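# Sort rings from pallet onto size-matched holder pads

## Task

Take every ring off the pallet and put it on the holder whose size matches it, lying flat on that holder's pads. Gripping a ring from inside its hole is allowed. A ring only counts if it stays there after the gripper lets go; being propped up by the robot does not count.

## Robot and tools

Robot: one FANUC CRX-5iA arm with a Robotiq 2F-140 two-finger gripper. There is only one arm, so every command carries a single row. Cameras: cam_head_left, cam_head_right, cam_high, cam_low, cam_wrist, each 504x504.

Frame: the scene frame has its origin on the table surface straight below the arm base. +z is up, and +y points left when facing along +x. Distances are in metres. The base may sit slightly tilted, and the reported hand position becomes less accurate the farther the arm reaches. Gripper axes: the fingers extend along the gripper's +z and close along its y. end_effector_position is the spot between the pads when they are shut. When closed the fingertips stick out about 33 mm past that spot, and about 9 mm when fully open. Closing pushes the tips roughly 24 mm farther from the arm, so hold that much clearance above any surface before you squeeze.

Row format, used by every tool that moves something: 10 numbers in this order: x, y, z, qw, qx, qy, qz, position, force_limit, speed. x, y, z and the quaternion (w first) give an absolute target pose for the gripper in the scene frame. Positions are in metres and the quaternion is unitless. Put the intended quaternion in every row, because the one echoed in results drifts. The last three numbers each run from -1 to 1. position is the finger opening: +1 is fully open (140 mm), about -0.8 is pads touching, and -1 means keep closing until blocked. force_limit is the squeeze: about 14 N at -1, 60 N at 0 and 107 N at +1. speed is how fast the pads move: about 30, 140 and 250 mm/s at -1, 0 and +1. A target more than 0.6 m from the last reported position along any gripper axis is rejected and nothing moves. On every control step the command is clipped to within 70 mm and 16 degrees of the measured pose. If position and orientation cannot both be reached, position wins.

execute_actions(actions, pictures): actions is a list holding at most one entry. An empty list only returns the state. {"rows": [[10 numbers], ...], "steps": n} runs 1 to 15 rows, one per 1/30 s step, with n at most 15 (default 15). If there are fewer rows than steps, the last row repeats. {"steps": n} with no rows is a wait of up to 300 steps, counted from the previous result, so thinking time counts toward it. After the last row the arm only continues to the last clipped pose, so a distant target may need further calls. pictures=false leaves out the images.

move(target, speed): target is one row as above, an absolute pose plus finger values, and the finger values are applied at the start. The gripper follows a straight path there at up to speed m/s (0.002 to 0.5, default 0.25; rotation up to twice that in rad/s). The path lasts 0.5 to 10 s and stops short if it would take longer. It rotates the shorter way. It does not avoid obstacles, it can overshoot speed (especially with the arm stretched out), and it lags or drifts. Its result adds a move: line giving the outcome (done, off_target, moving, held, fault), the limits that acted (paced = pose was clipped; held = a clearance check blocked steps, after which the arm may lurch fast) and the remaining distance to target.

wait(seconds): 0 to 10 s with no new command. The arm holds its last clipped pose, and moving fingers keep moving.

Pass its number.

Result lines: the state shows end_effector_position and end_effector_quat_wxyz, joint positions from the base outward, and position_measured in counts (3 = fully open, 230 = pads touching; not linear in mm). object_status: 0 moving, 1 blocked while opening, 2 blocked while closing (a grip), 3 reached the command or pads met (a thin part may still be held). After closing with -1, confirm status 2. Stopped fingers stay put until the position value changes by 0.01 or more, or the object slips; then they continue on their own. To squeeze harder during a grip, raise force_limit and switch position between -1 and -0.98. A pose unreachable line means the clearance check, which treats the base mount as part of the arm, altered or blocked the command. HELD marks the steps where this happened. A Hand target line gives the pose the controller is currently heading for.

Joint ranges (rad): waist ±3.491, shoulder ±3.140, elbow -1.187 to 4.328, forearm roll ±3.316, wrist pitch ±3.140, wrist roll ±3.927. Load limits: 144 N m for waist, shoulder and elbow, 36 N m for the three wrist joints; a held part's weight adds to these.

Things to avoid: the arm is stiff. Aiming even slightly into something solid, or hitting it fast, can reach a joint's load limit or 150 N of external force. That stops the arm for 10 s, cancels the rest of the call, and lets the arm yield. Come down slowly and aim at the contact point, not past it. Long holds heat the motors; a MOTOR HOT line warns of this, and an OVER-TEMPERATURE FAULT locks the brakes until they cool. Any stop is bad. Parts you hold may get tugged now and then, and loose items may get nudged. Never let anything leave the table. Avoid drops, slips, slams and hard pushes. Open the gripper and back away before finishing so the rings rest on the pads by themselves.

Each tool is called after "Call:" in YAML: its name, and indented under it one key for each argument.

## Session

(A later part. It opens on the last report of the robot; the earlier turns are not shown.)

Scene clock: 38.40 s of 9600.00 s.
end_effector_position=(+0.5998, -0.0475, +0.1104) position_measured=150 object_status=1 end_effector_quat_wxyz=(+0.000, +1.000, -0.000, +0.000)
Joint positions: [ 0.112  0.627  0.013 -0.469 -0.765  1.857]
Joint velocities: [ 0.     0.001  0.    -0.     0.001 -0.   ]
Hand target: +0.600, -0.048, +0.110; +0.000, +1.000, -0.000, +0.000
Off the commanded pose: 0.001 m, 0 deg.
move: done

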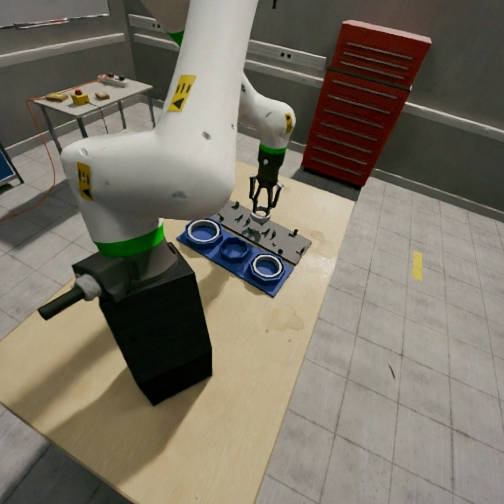

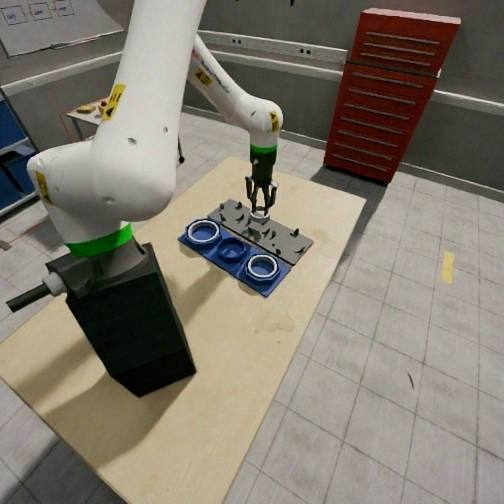

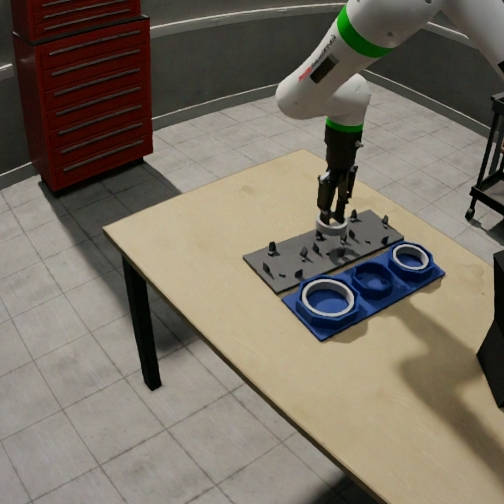

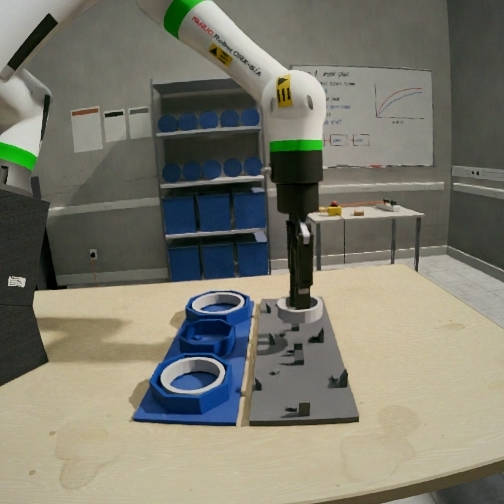

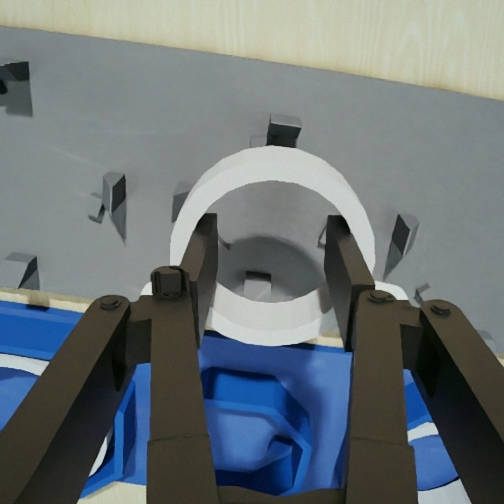

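Call:
move:
  target: [0.601,-0.047,0.078,0,1,0,0,1,0,-0.7]
  speed: 0.05

Call:
zoom_image:
  camera: "cam_low"
  region: [240,270,360,390]

Call:
zoom_image:
  camera: "cam_high"
  region: [280,180,400,300]

Scene clock: 45.13 s of 9600.00 s.
end_effector_position=(+0.6011, -0.0470, +0.0780) position_measured=150 object_status=1 end_effector_quat_wxyz=(-0.000, +1.000, +0.000, +0.000)
Joint positions: [ 0.129  0.689  0.035 -0.486 -0.724  1.867]
Joint velocities: [ 0.001  0.001 -0.001 -0.    -0.     0.001]
Hand target: +0.601, -0.047, +0.078; -0.000, +1.000, +0.000, +0.000
Off the commanded pose: 0.000 m, 0 deg.
After step 90, 2.80 s passed at rest.
move: done

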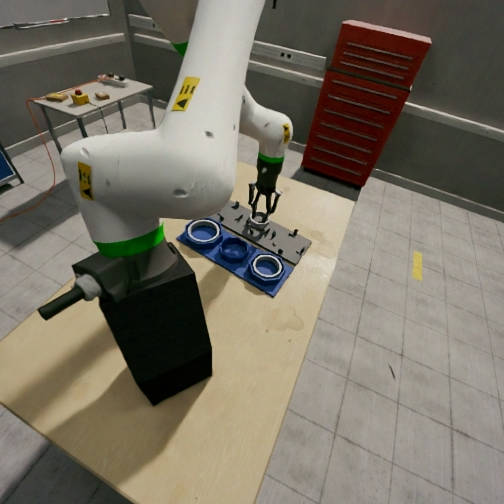

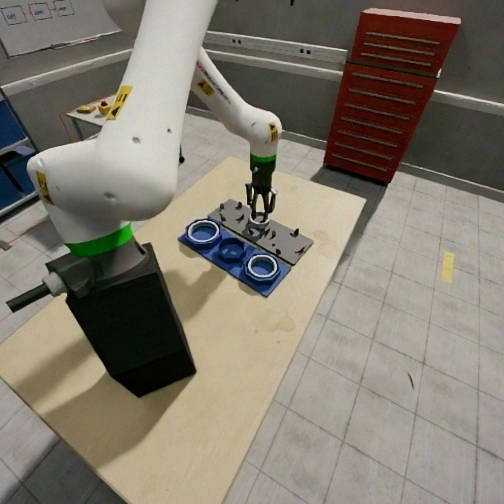

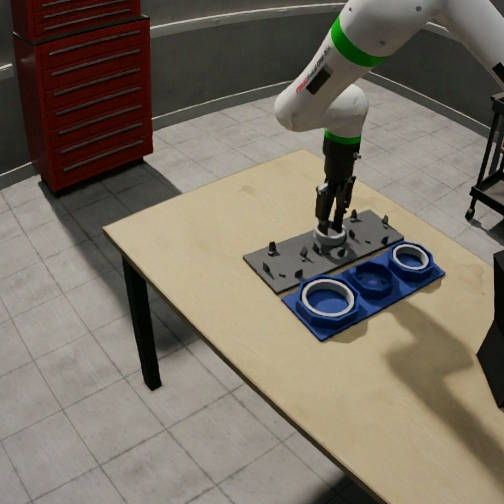

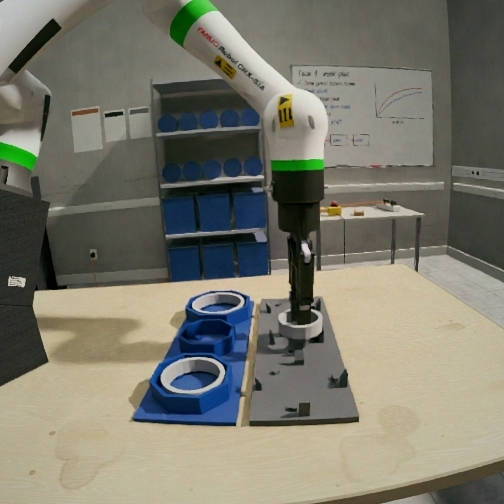

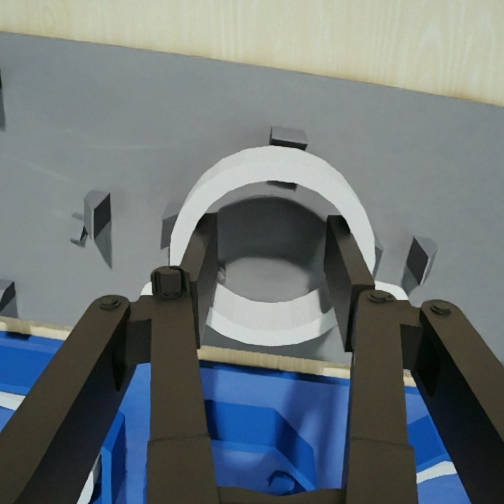

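Region (240, 270, 360, 390) of cam_low's 504x504 image, scaled by 4.200, with more detail than that image has.

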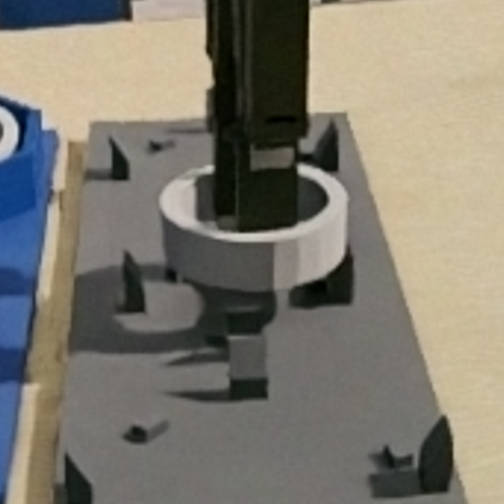

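Region (280, 180, 400, 300) of cam_high's 504x504 image, scaled by 4.200, with more detail than that image has.

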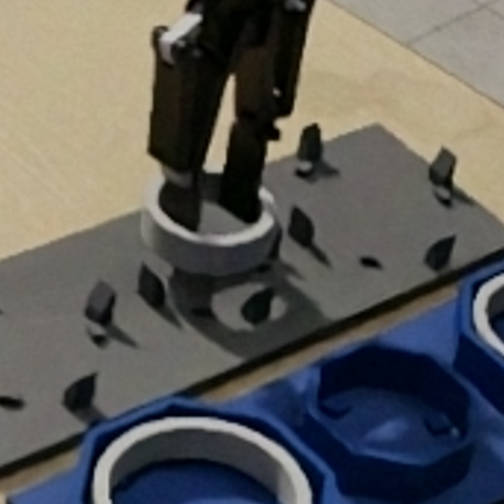

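Call:
move:
  target: [0.595,-0.047,0.070,0,1,0,0,1,0,-0.7]
  speed: 0.03

Call:
zoom_image:
  camera: "cam_low"
  region: [240,270,360,390]

Scene clock: 52.23 s of 9600.00 s.
end_effector_position=(+0.5950, -0.0470, +0.0700) position_measured=150 object_status=1 end_effector_quat_wxyz=(-0.000, +1.000, +0.000, -0.000)
Joint positions: [ 0.133  0.696  0.023 -0.496 -0.705  1.876]
Joint velocities: [-0.     0.001  0.    -0.     0.     0.001]
Hand target: +0.595, -0.047, +0.070; -0.000, +1.000, +0.000, -0.000
Off the commanded pose: 0.000 m, 0 deg.
After step 90, 3.40 s passed at rest.
move: done

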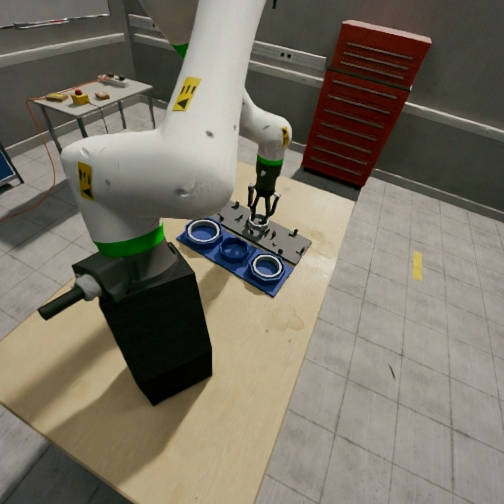

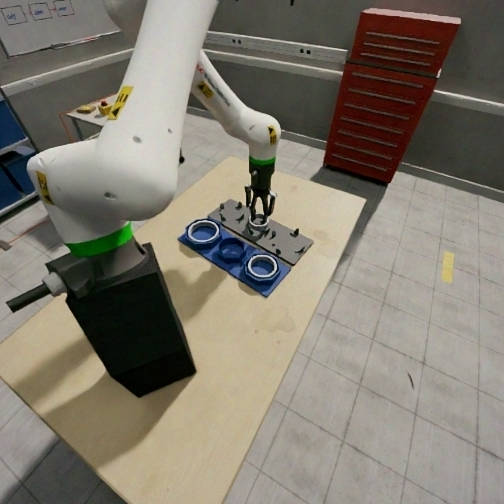

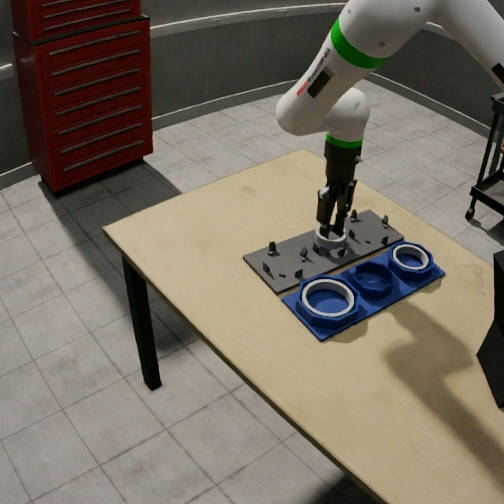

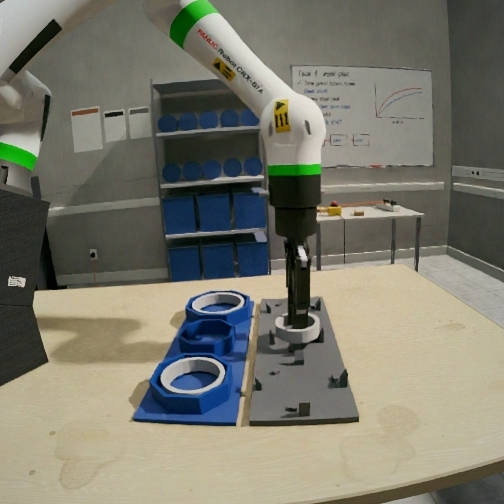

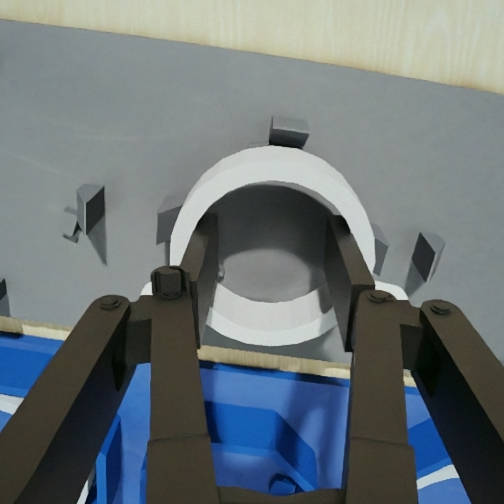

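Region (240, 270, 360, 390) of cam_low's 504x504 image, scaled by 4.200, with more detail than that image has.

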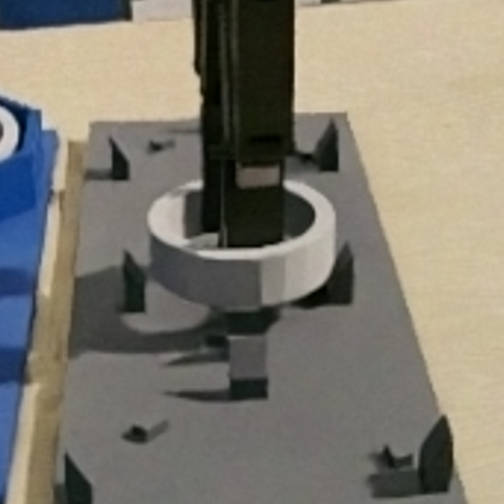

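Call:
move:
  target: [0.595,-0.047,0.055,0,1,0,0,1,0,-0.7]
  speed: 0.02

Call:
zoom_image:
  camera: "cam_low"
  region: [240,270,360,390]

Scene clock: 56.23 s of 9600.00 s.
end_effector_position=(+0.5950, -0.0470, +0.0550) position_measured=150 object_status=1 end_effector_quat_wxyz=(-0.000, +1.000, +0.000, -0.000)
Joint positions: [ 0.14   0.725  0.035 -0.505 -0.687  1.882]
Joint velocities: [-0.    -0.002  0.     0.001 -0.    -0.   ]
Hand target: +0.595, -0.047, +0.055; -0.000, +1.000, +0.000, -0.000
Off the commanded pose: 0.000 m, 0 deg.
After step 90, 0.03 s passed at rest.
move: done

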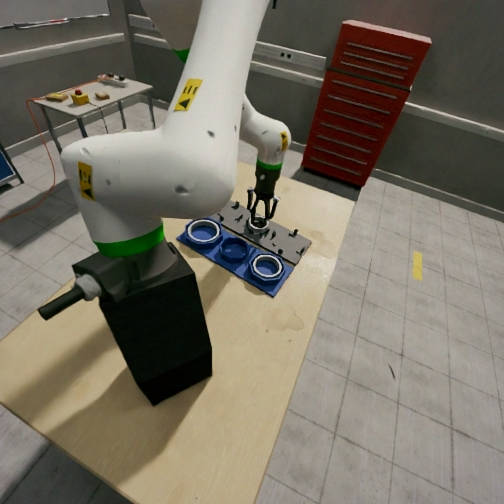

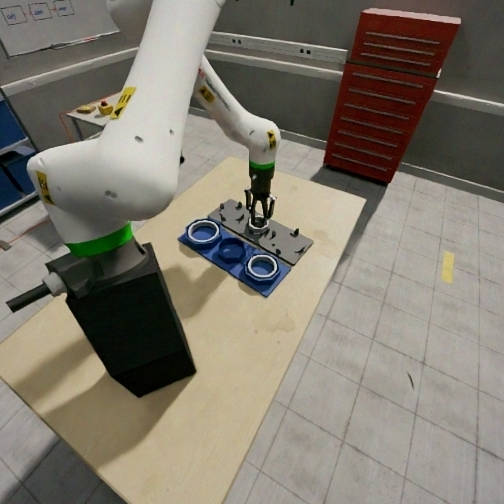

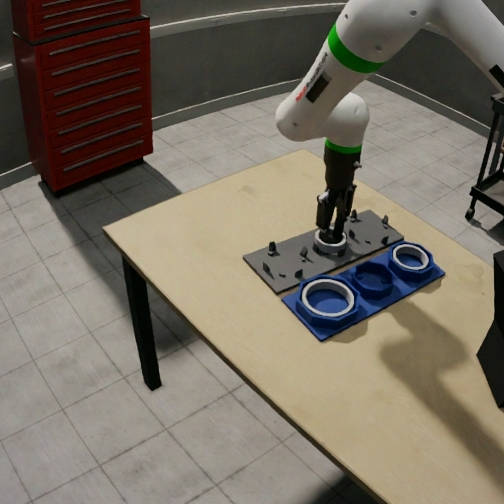

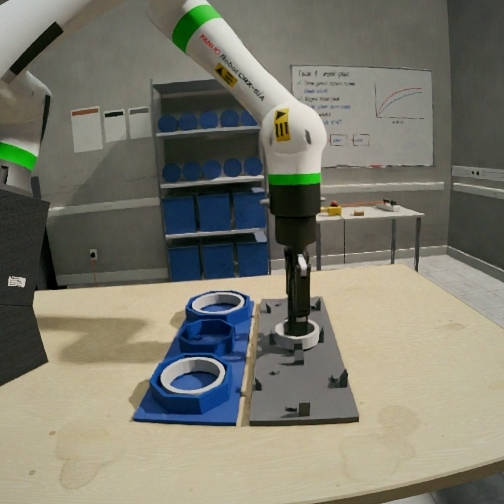

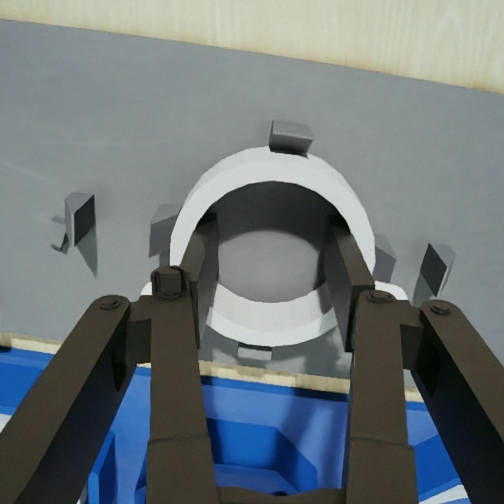

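Region (240, 270, 360, 390) of cam_low's 504x504 image, scaled by 4.200, with more detail than that image has.

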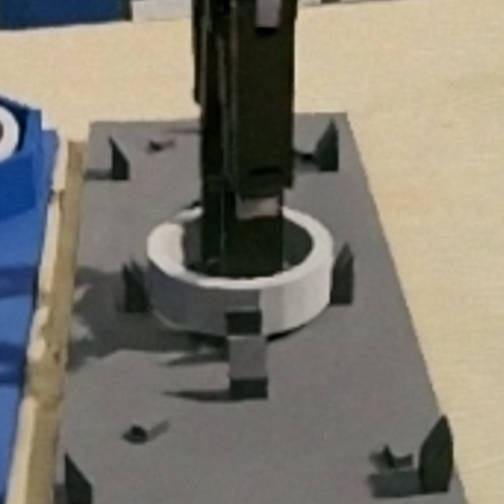

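Call:
move:
  target: [0.595,-0.047,0.0505,0,1,0,0,1,0,-0.7]
  speed: 0.015

Call:
move:
  target: [0.595,-0.047,0.0505,0,1,0,0,-0.5,0,-0.5]

Call:
move:
  target: [0.595,-0.047,0.10,0,1,0,0,-0.5,0,0]
  speed: 0.15

Call:
move:
  target: [0.44,0.125,0.09,0,1,0,0,0,0,0]

Scene clock: 60.20 s of 9600.00 s.
end_effector_position=(+0.5950, -0.0470, +0.0505) position_measured=150 object_status=1 end_effector_quat_wxyz=(-0.000, +1.000, +0.000, +0.000)
Joint positions: [ 0.143  0.734  0.039 -0.508 -0.681  1.883]
Joint velocities: [ 0.     0.002 -0.001 -0.     0.    -0.   ]
Hand target: +0.595, -0.047, +0.050; -0.000, +1.000, +0.000, -0.000
Off the commanded pose: 0.000 m, 0 deg.
After step 90, 0.27 s passed at rest.
move: done

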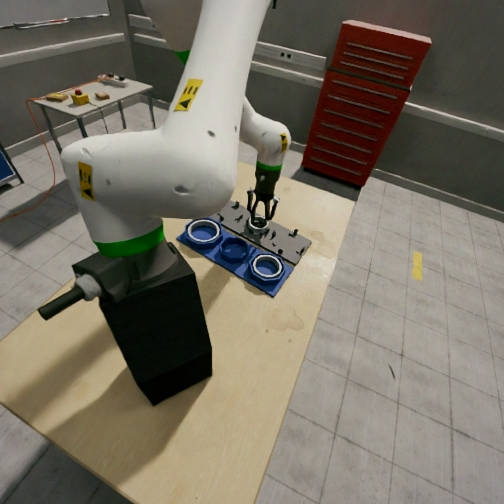

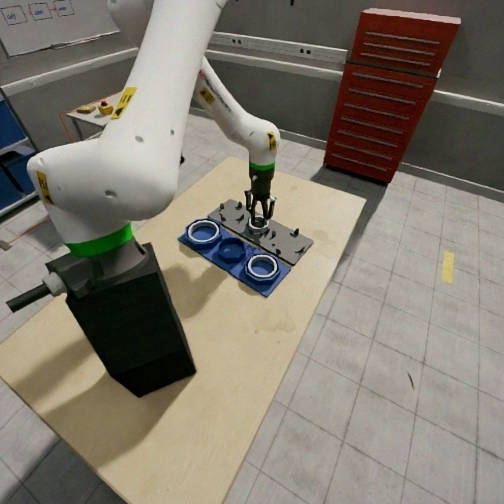

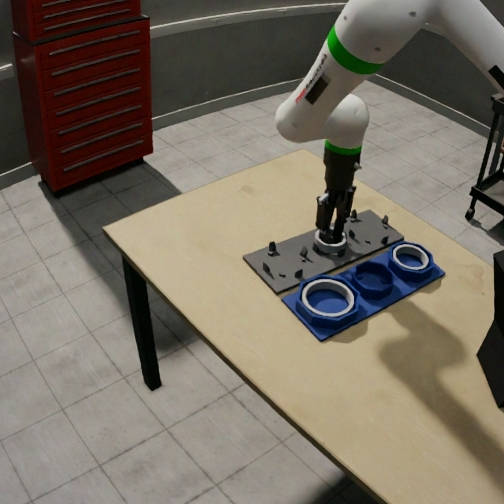

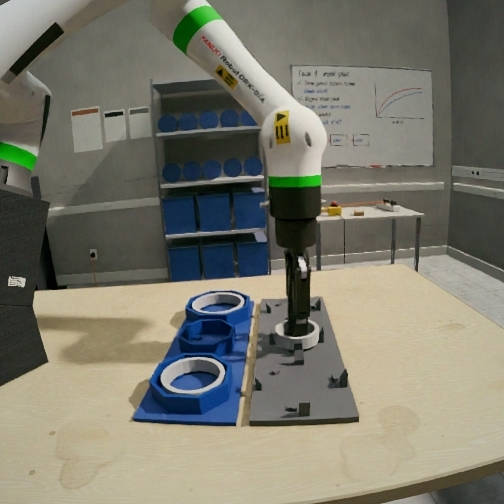

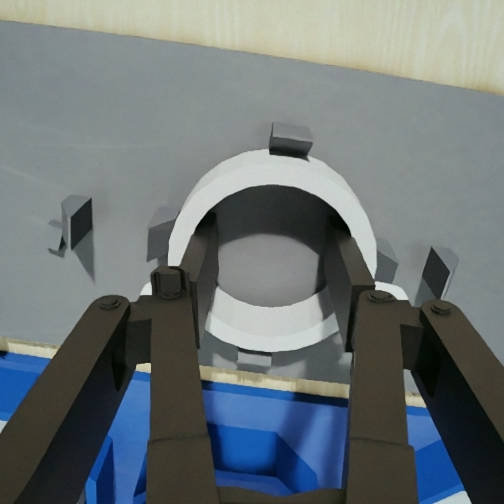

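Scene clock: 60.90 s of 9600.00 s.
end_effector_position=(+0.5950, -0.0469, +0.0505) position_measured=192 object_status=3 end_effector_quat_wxyz=(-0.000, +1.000, +0.000, -0.000)
Joint positions: [ 0.143  0.734  0.039 -0.508 -0.681  1.883]
Joint velocities: [-0.001  0.001 -0.002  0.    -0.     0.   ]
Hand target: +0.595, -0.047, +0.050; -0.000, +1.000, +0.000, +0.000
Off the commanded pose: 0.000 m, 0 deg.
move: done

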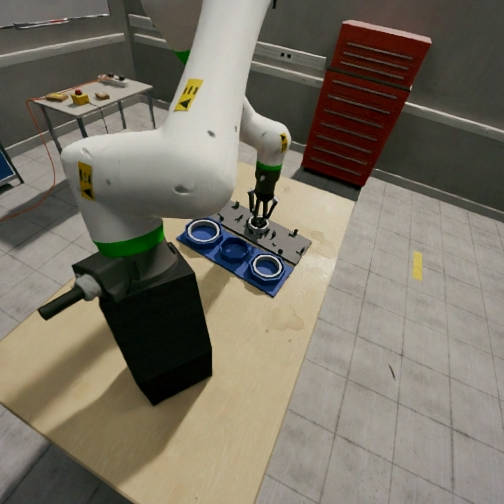

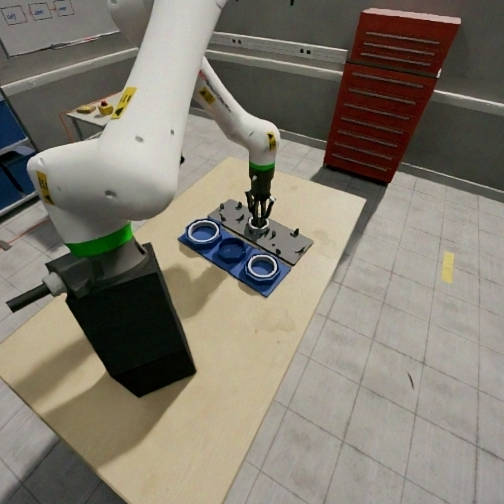

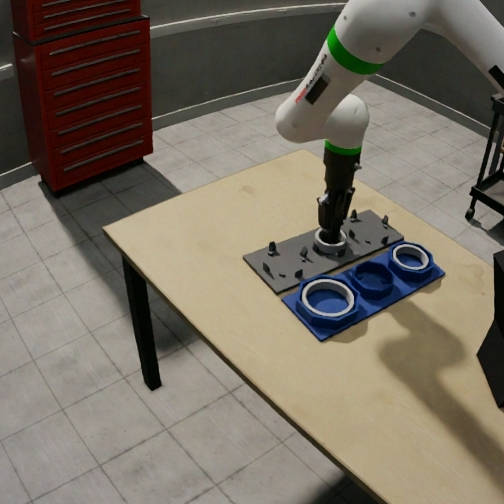

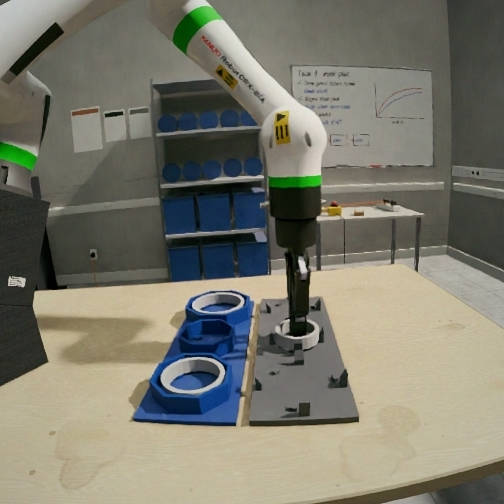

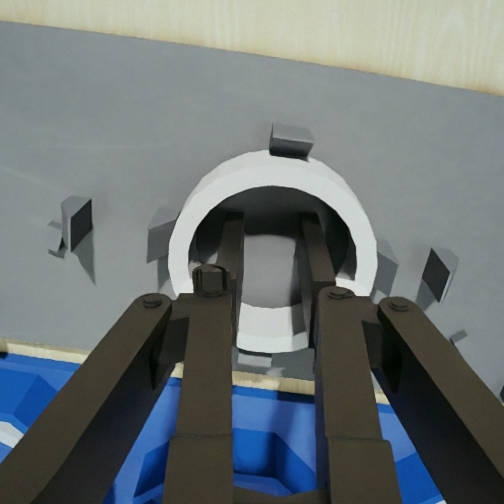

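Scene clock: 61.63 s of 9600.00 s.
end_effector_position=(+0.5949, -0.0470, +0.1000) position_measured=192 object_status=3 end_effector_quat_wxyz=(+0.000, +1.000, -0.000, -0.000)
Joint positions: [ 0.118  0.639  0.004 -0.479 -0.744  1.865]
Joint velocities: [-0.    -0.    -0.001 -0.    -0.001 -0.   ]
Hand target: +0.595, -0.047, +0.100; +0.000, +1.000, -0.000, +0.000
Off the commanded pose: 0.000 m, 0 deg.
move: done

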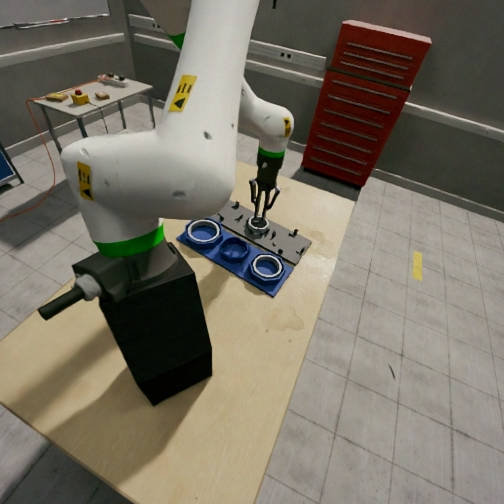

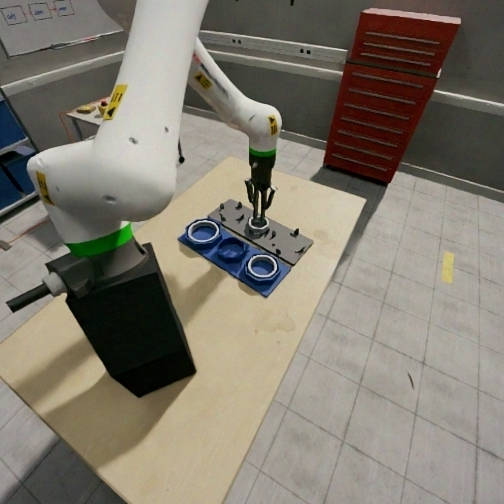

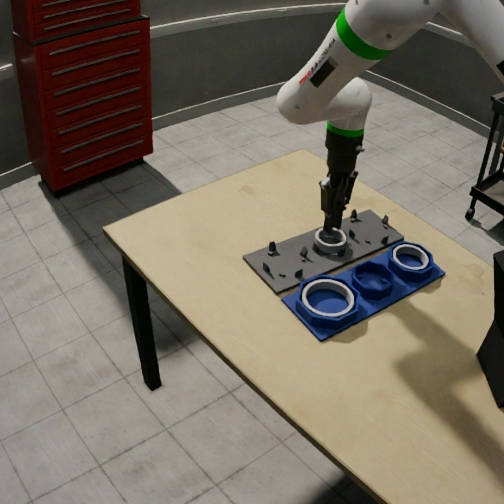

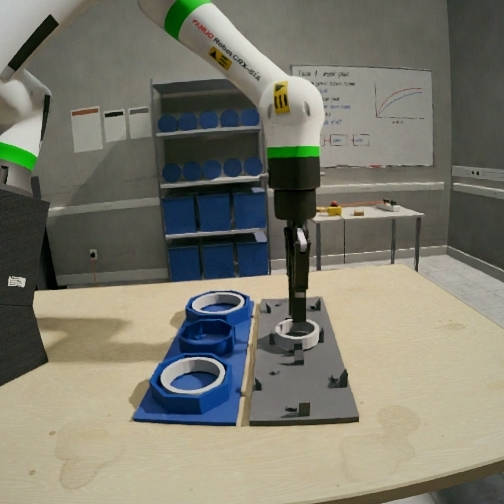

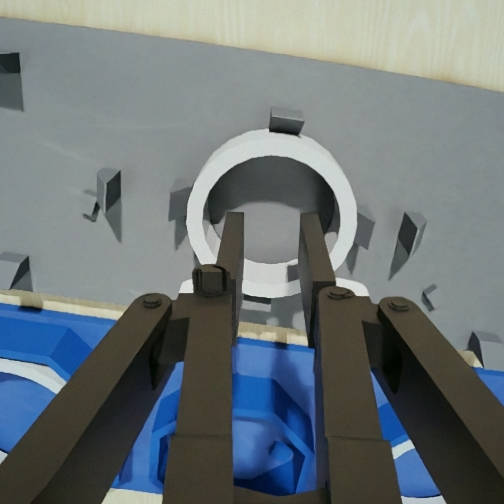

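Scene clock: 62.97 s of 9600.00 s.
end_effector_position=(+0.4407, +0.1265, +0.0895) position_measured=129 object_status=3 end_effector_quat_wxyz=(-0.001, +1.000, +0.000, +0.000)
Joint positions: [ 0.56   0.342 -0.467 -0.445 -0.438  1.474]
Joint velocities: [ 0.002  0.001 -0.001  0.002  0.001 -0.004]
Hand target: +0.441, +0.127, +0.090; -0.001, +1.000, +0.000, +0.000
Off the commanded pose: 0.002 m, 0 deg.
move: done

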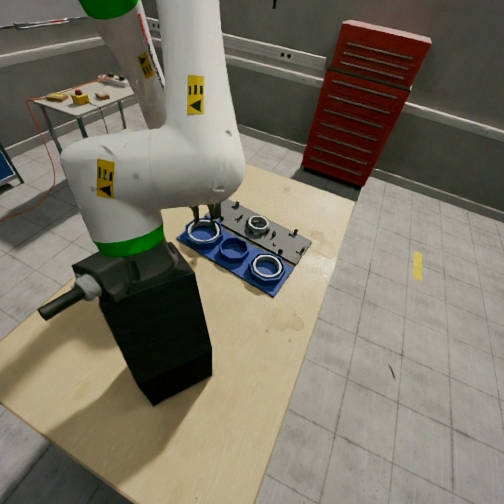

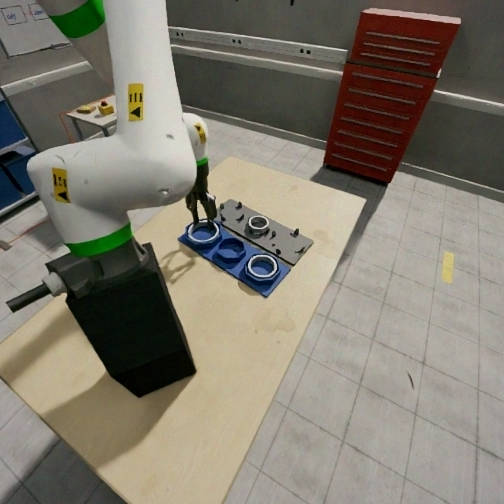

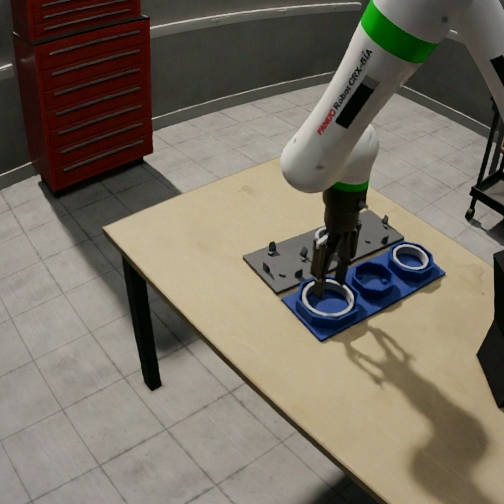

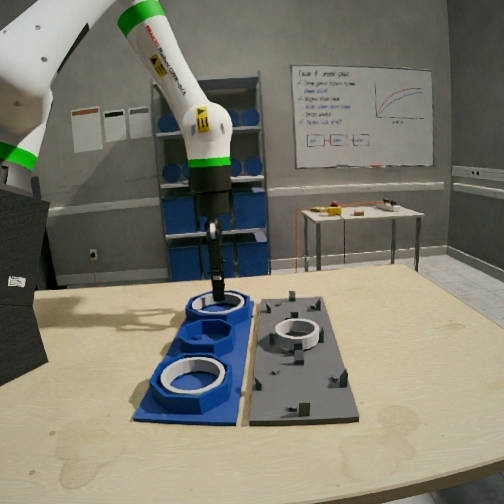

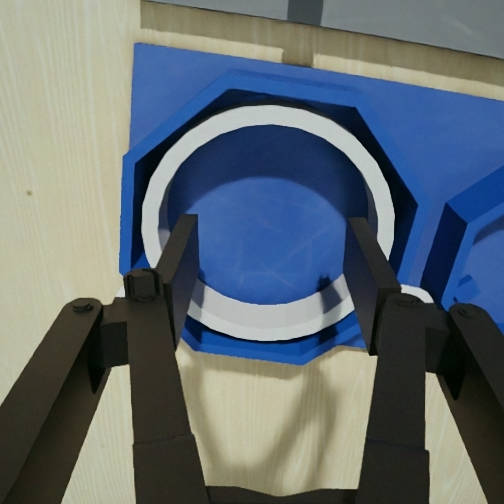

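Call:
move:
  target: [0.436,0.128,0.043,0,1,0,0,0.15,0,0]
  speed: 0.06

Call:
move:
  target: [0.436,0.128,0.043,0,1,0,0,1,0.3,-0.7]

Call:
move:
  target: [0.436,0.128,0.10,0,1,0,0,1,0.3,-0.7]
  speed: 0.1

Scene clock: 69.77 s of 9600.00 s.
end_effector_position=(+0.4360, +0.1281, +0.0429) position_measured=110 object_status=3 end_effector_quat_wxyz=(-0.000, +1.000, +0.000, -0.000)
Joint positions: [ 0.58   0.462 -0.426 -0.513 -0.363  1.532]
Joint velocities: [-0.     0.001 -0.001 -0.001 -0.     0.001]
Hand target: +0.436, +0.128, +0.043; -0.000, +1.000, +0.000, -0.000
Off the commanded pose: 0.000 m, 0 deg.
After step 90, 2.73 s passed at rest.
move: done

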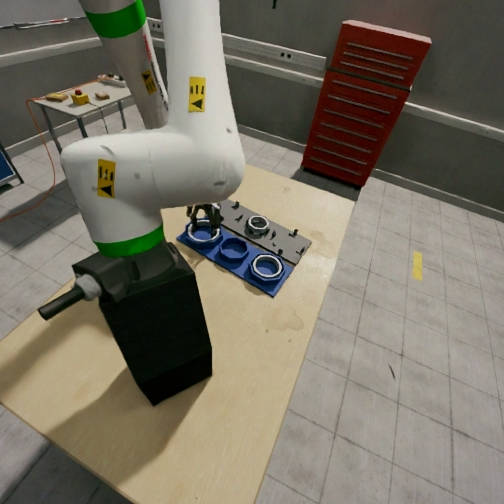

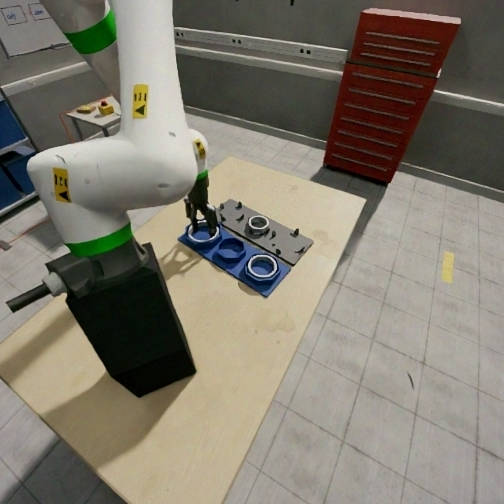

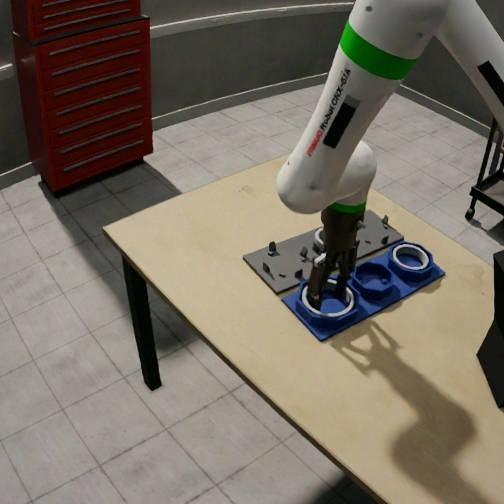

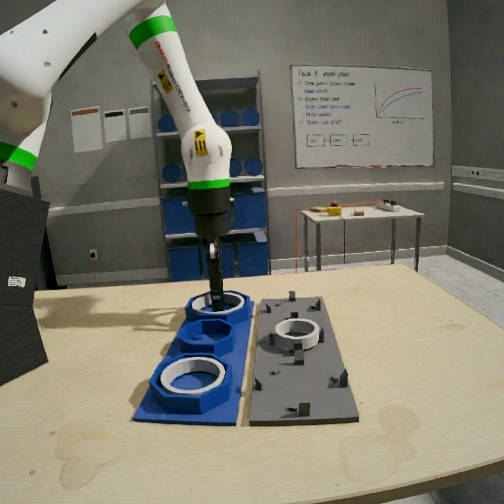

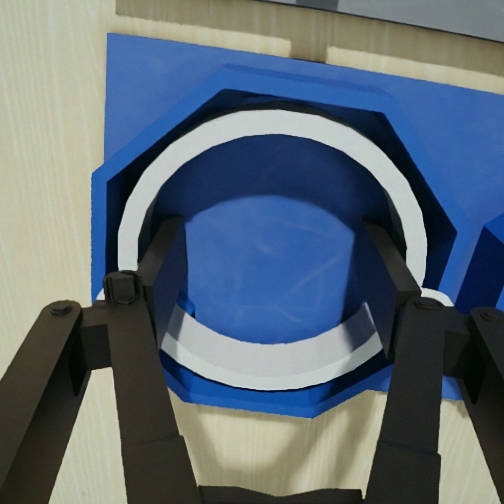

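Scene clock: 70.47 s of 9600.00 s.
end_effector_position=(+0.4360, +0.1280, +0.0430) position_measured=82 object_status=1 end_effector_quat_wxyz=(+0.000, +1.000, -0.000, -0.000)
Joint positions: [ 0.58   0.462 -0.426 -0.513 -0.363  1.531]
Joint velocities: [ 0.    -0.001 -0.001  0.001  0.     0.   ]
Hand target: +0.436, +0.128, +0.043; -0.000, +1.000, +0.000, +0.000
Off the commanded pose: 0.000 m, 0 deg.
move: done

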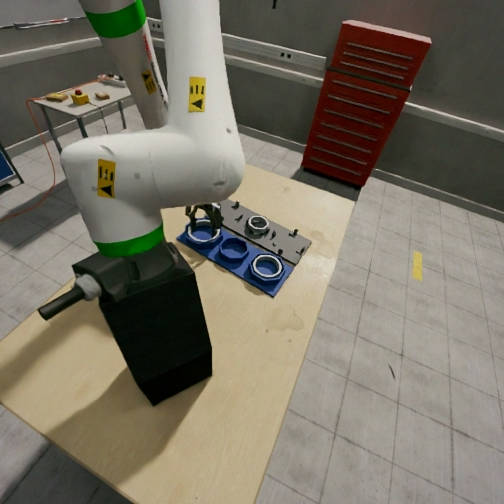

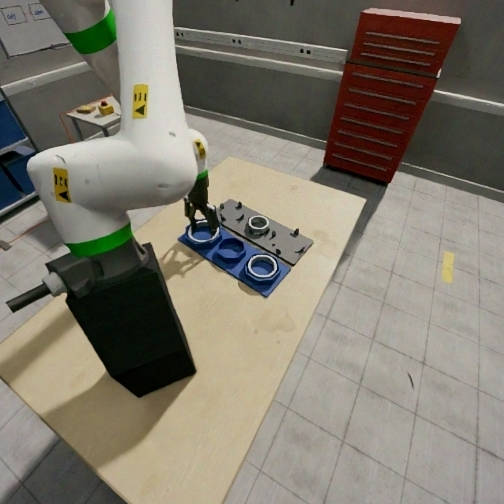

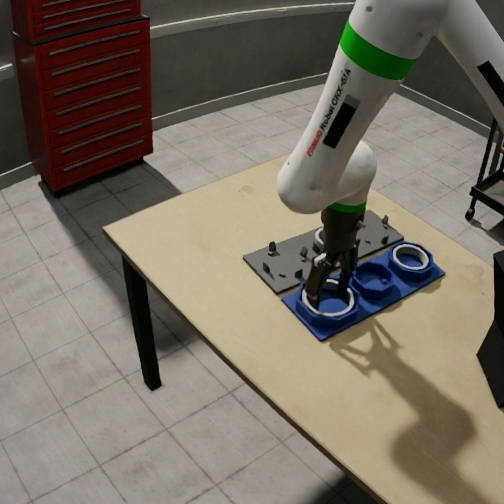

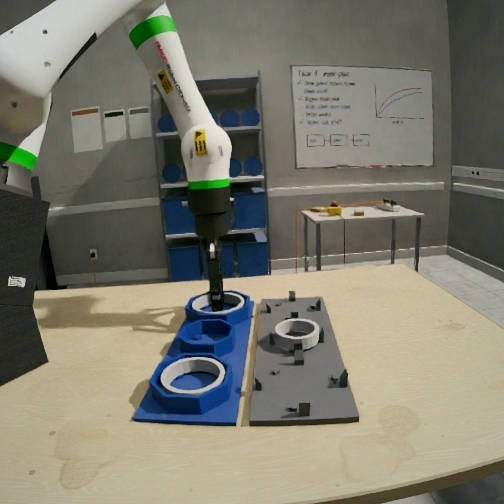

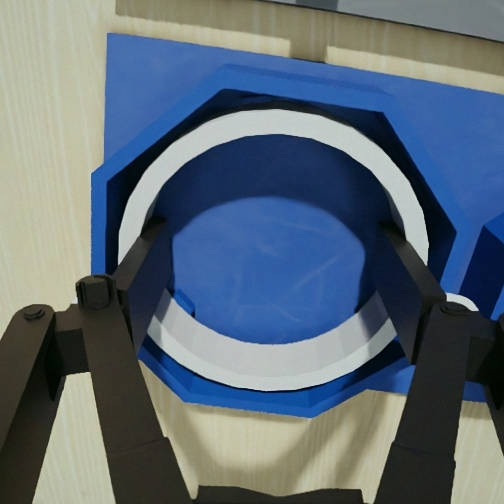

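Scene clock: 71.37 s of 9600.00 s.
end_effector_position=(+0.4360, +0.1280, +0.1002) position_measured=82 object_status=1 end_effector_quat_wxyz=(+0.000, +1.000, -0.000, +0.000)
Joint positions: [ 0.568  0.307 -0.49  -0.425 -0.447  1.445]
Joint velocities: [ 0.     0.001 -0.001  0.    -0.     0.001]
Hand target: +0.436, +0.128, +0.100; +0.000, +1.000, -0.000, +0.000
Off the commanded pose: 0.000 m, 0 deg.
move: done

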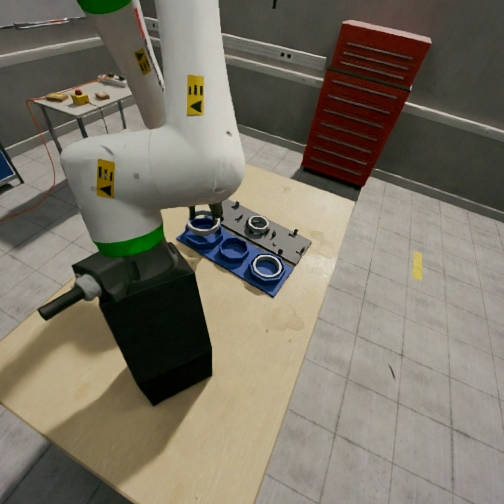

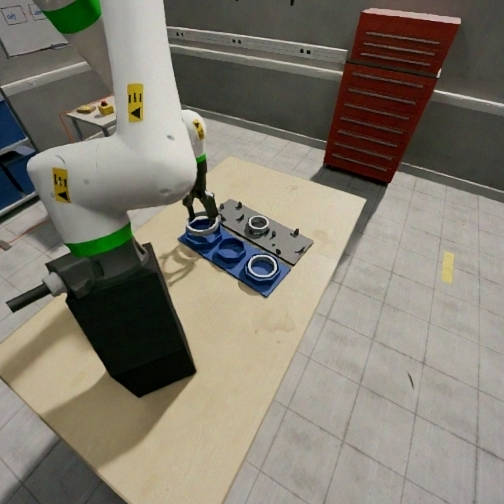

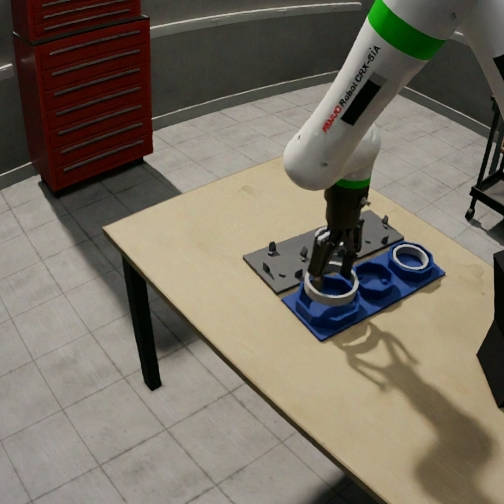

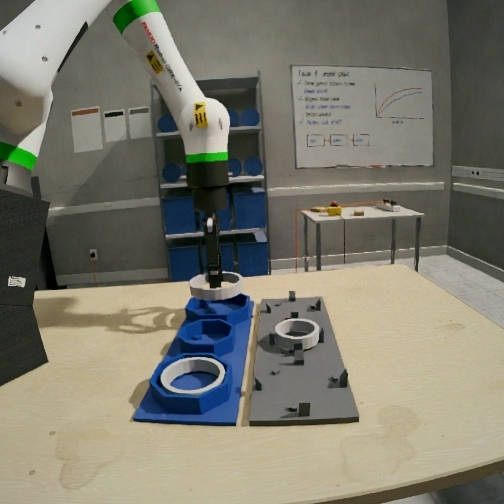

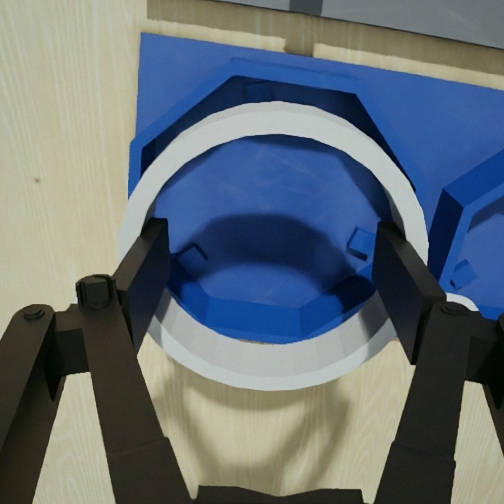

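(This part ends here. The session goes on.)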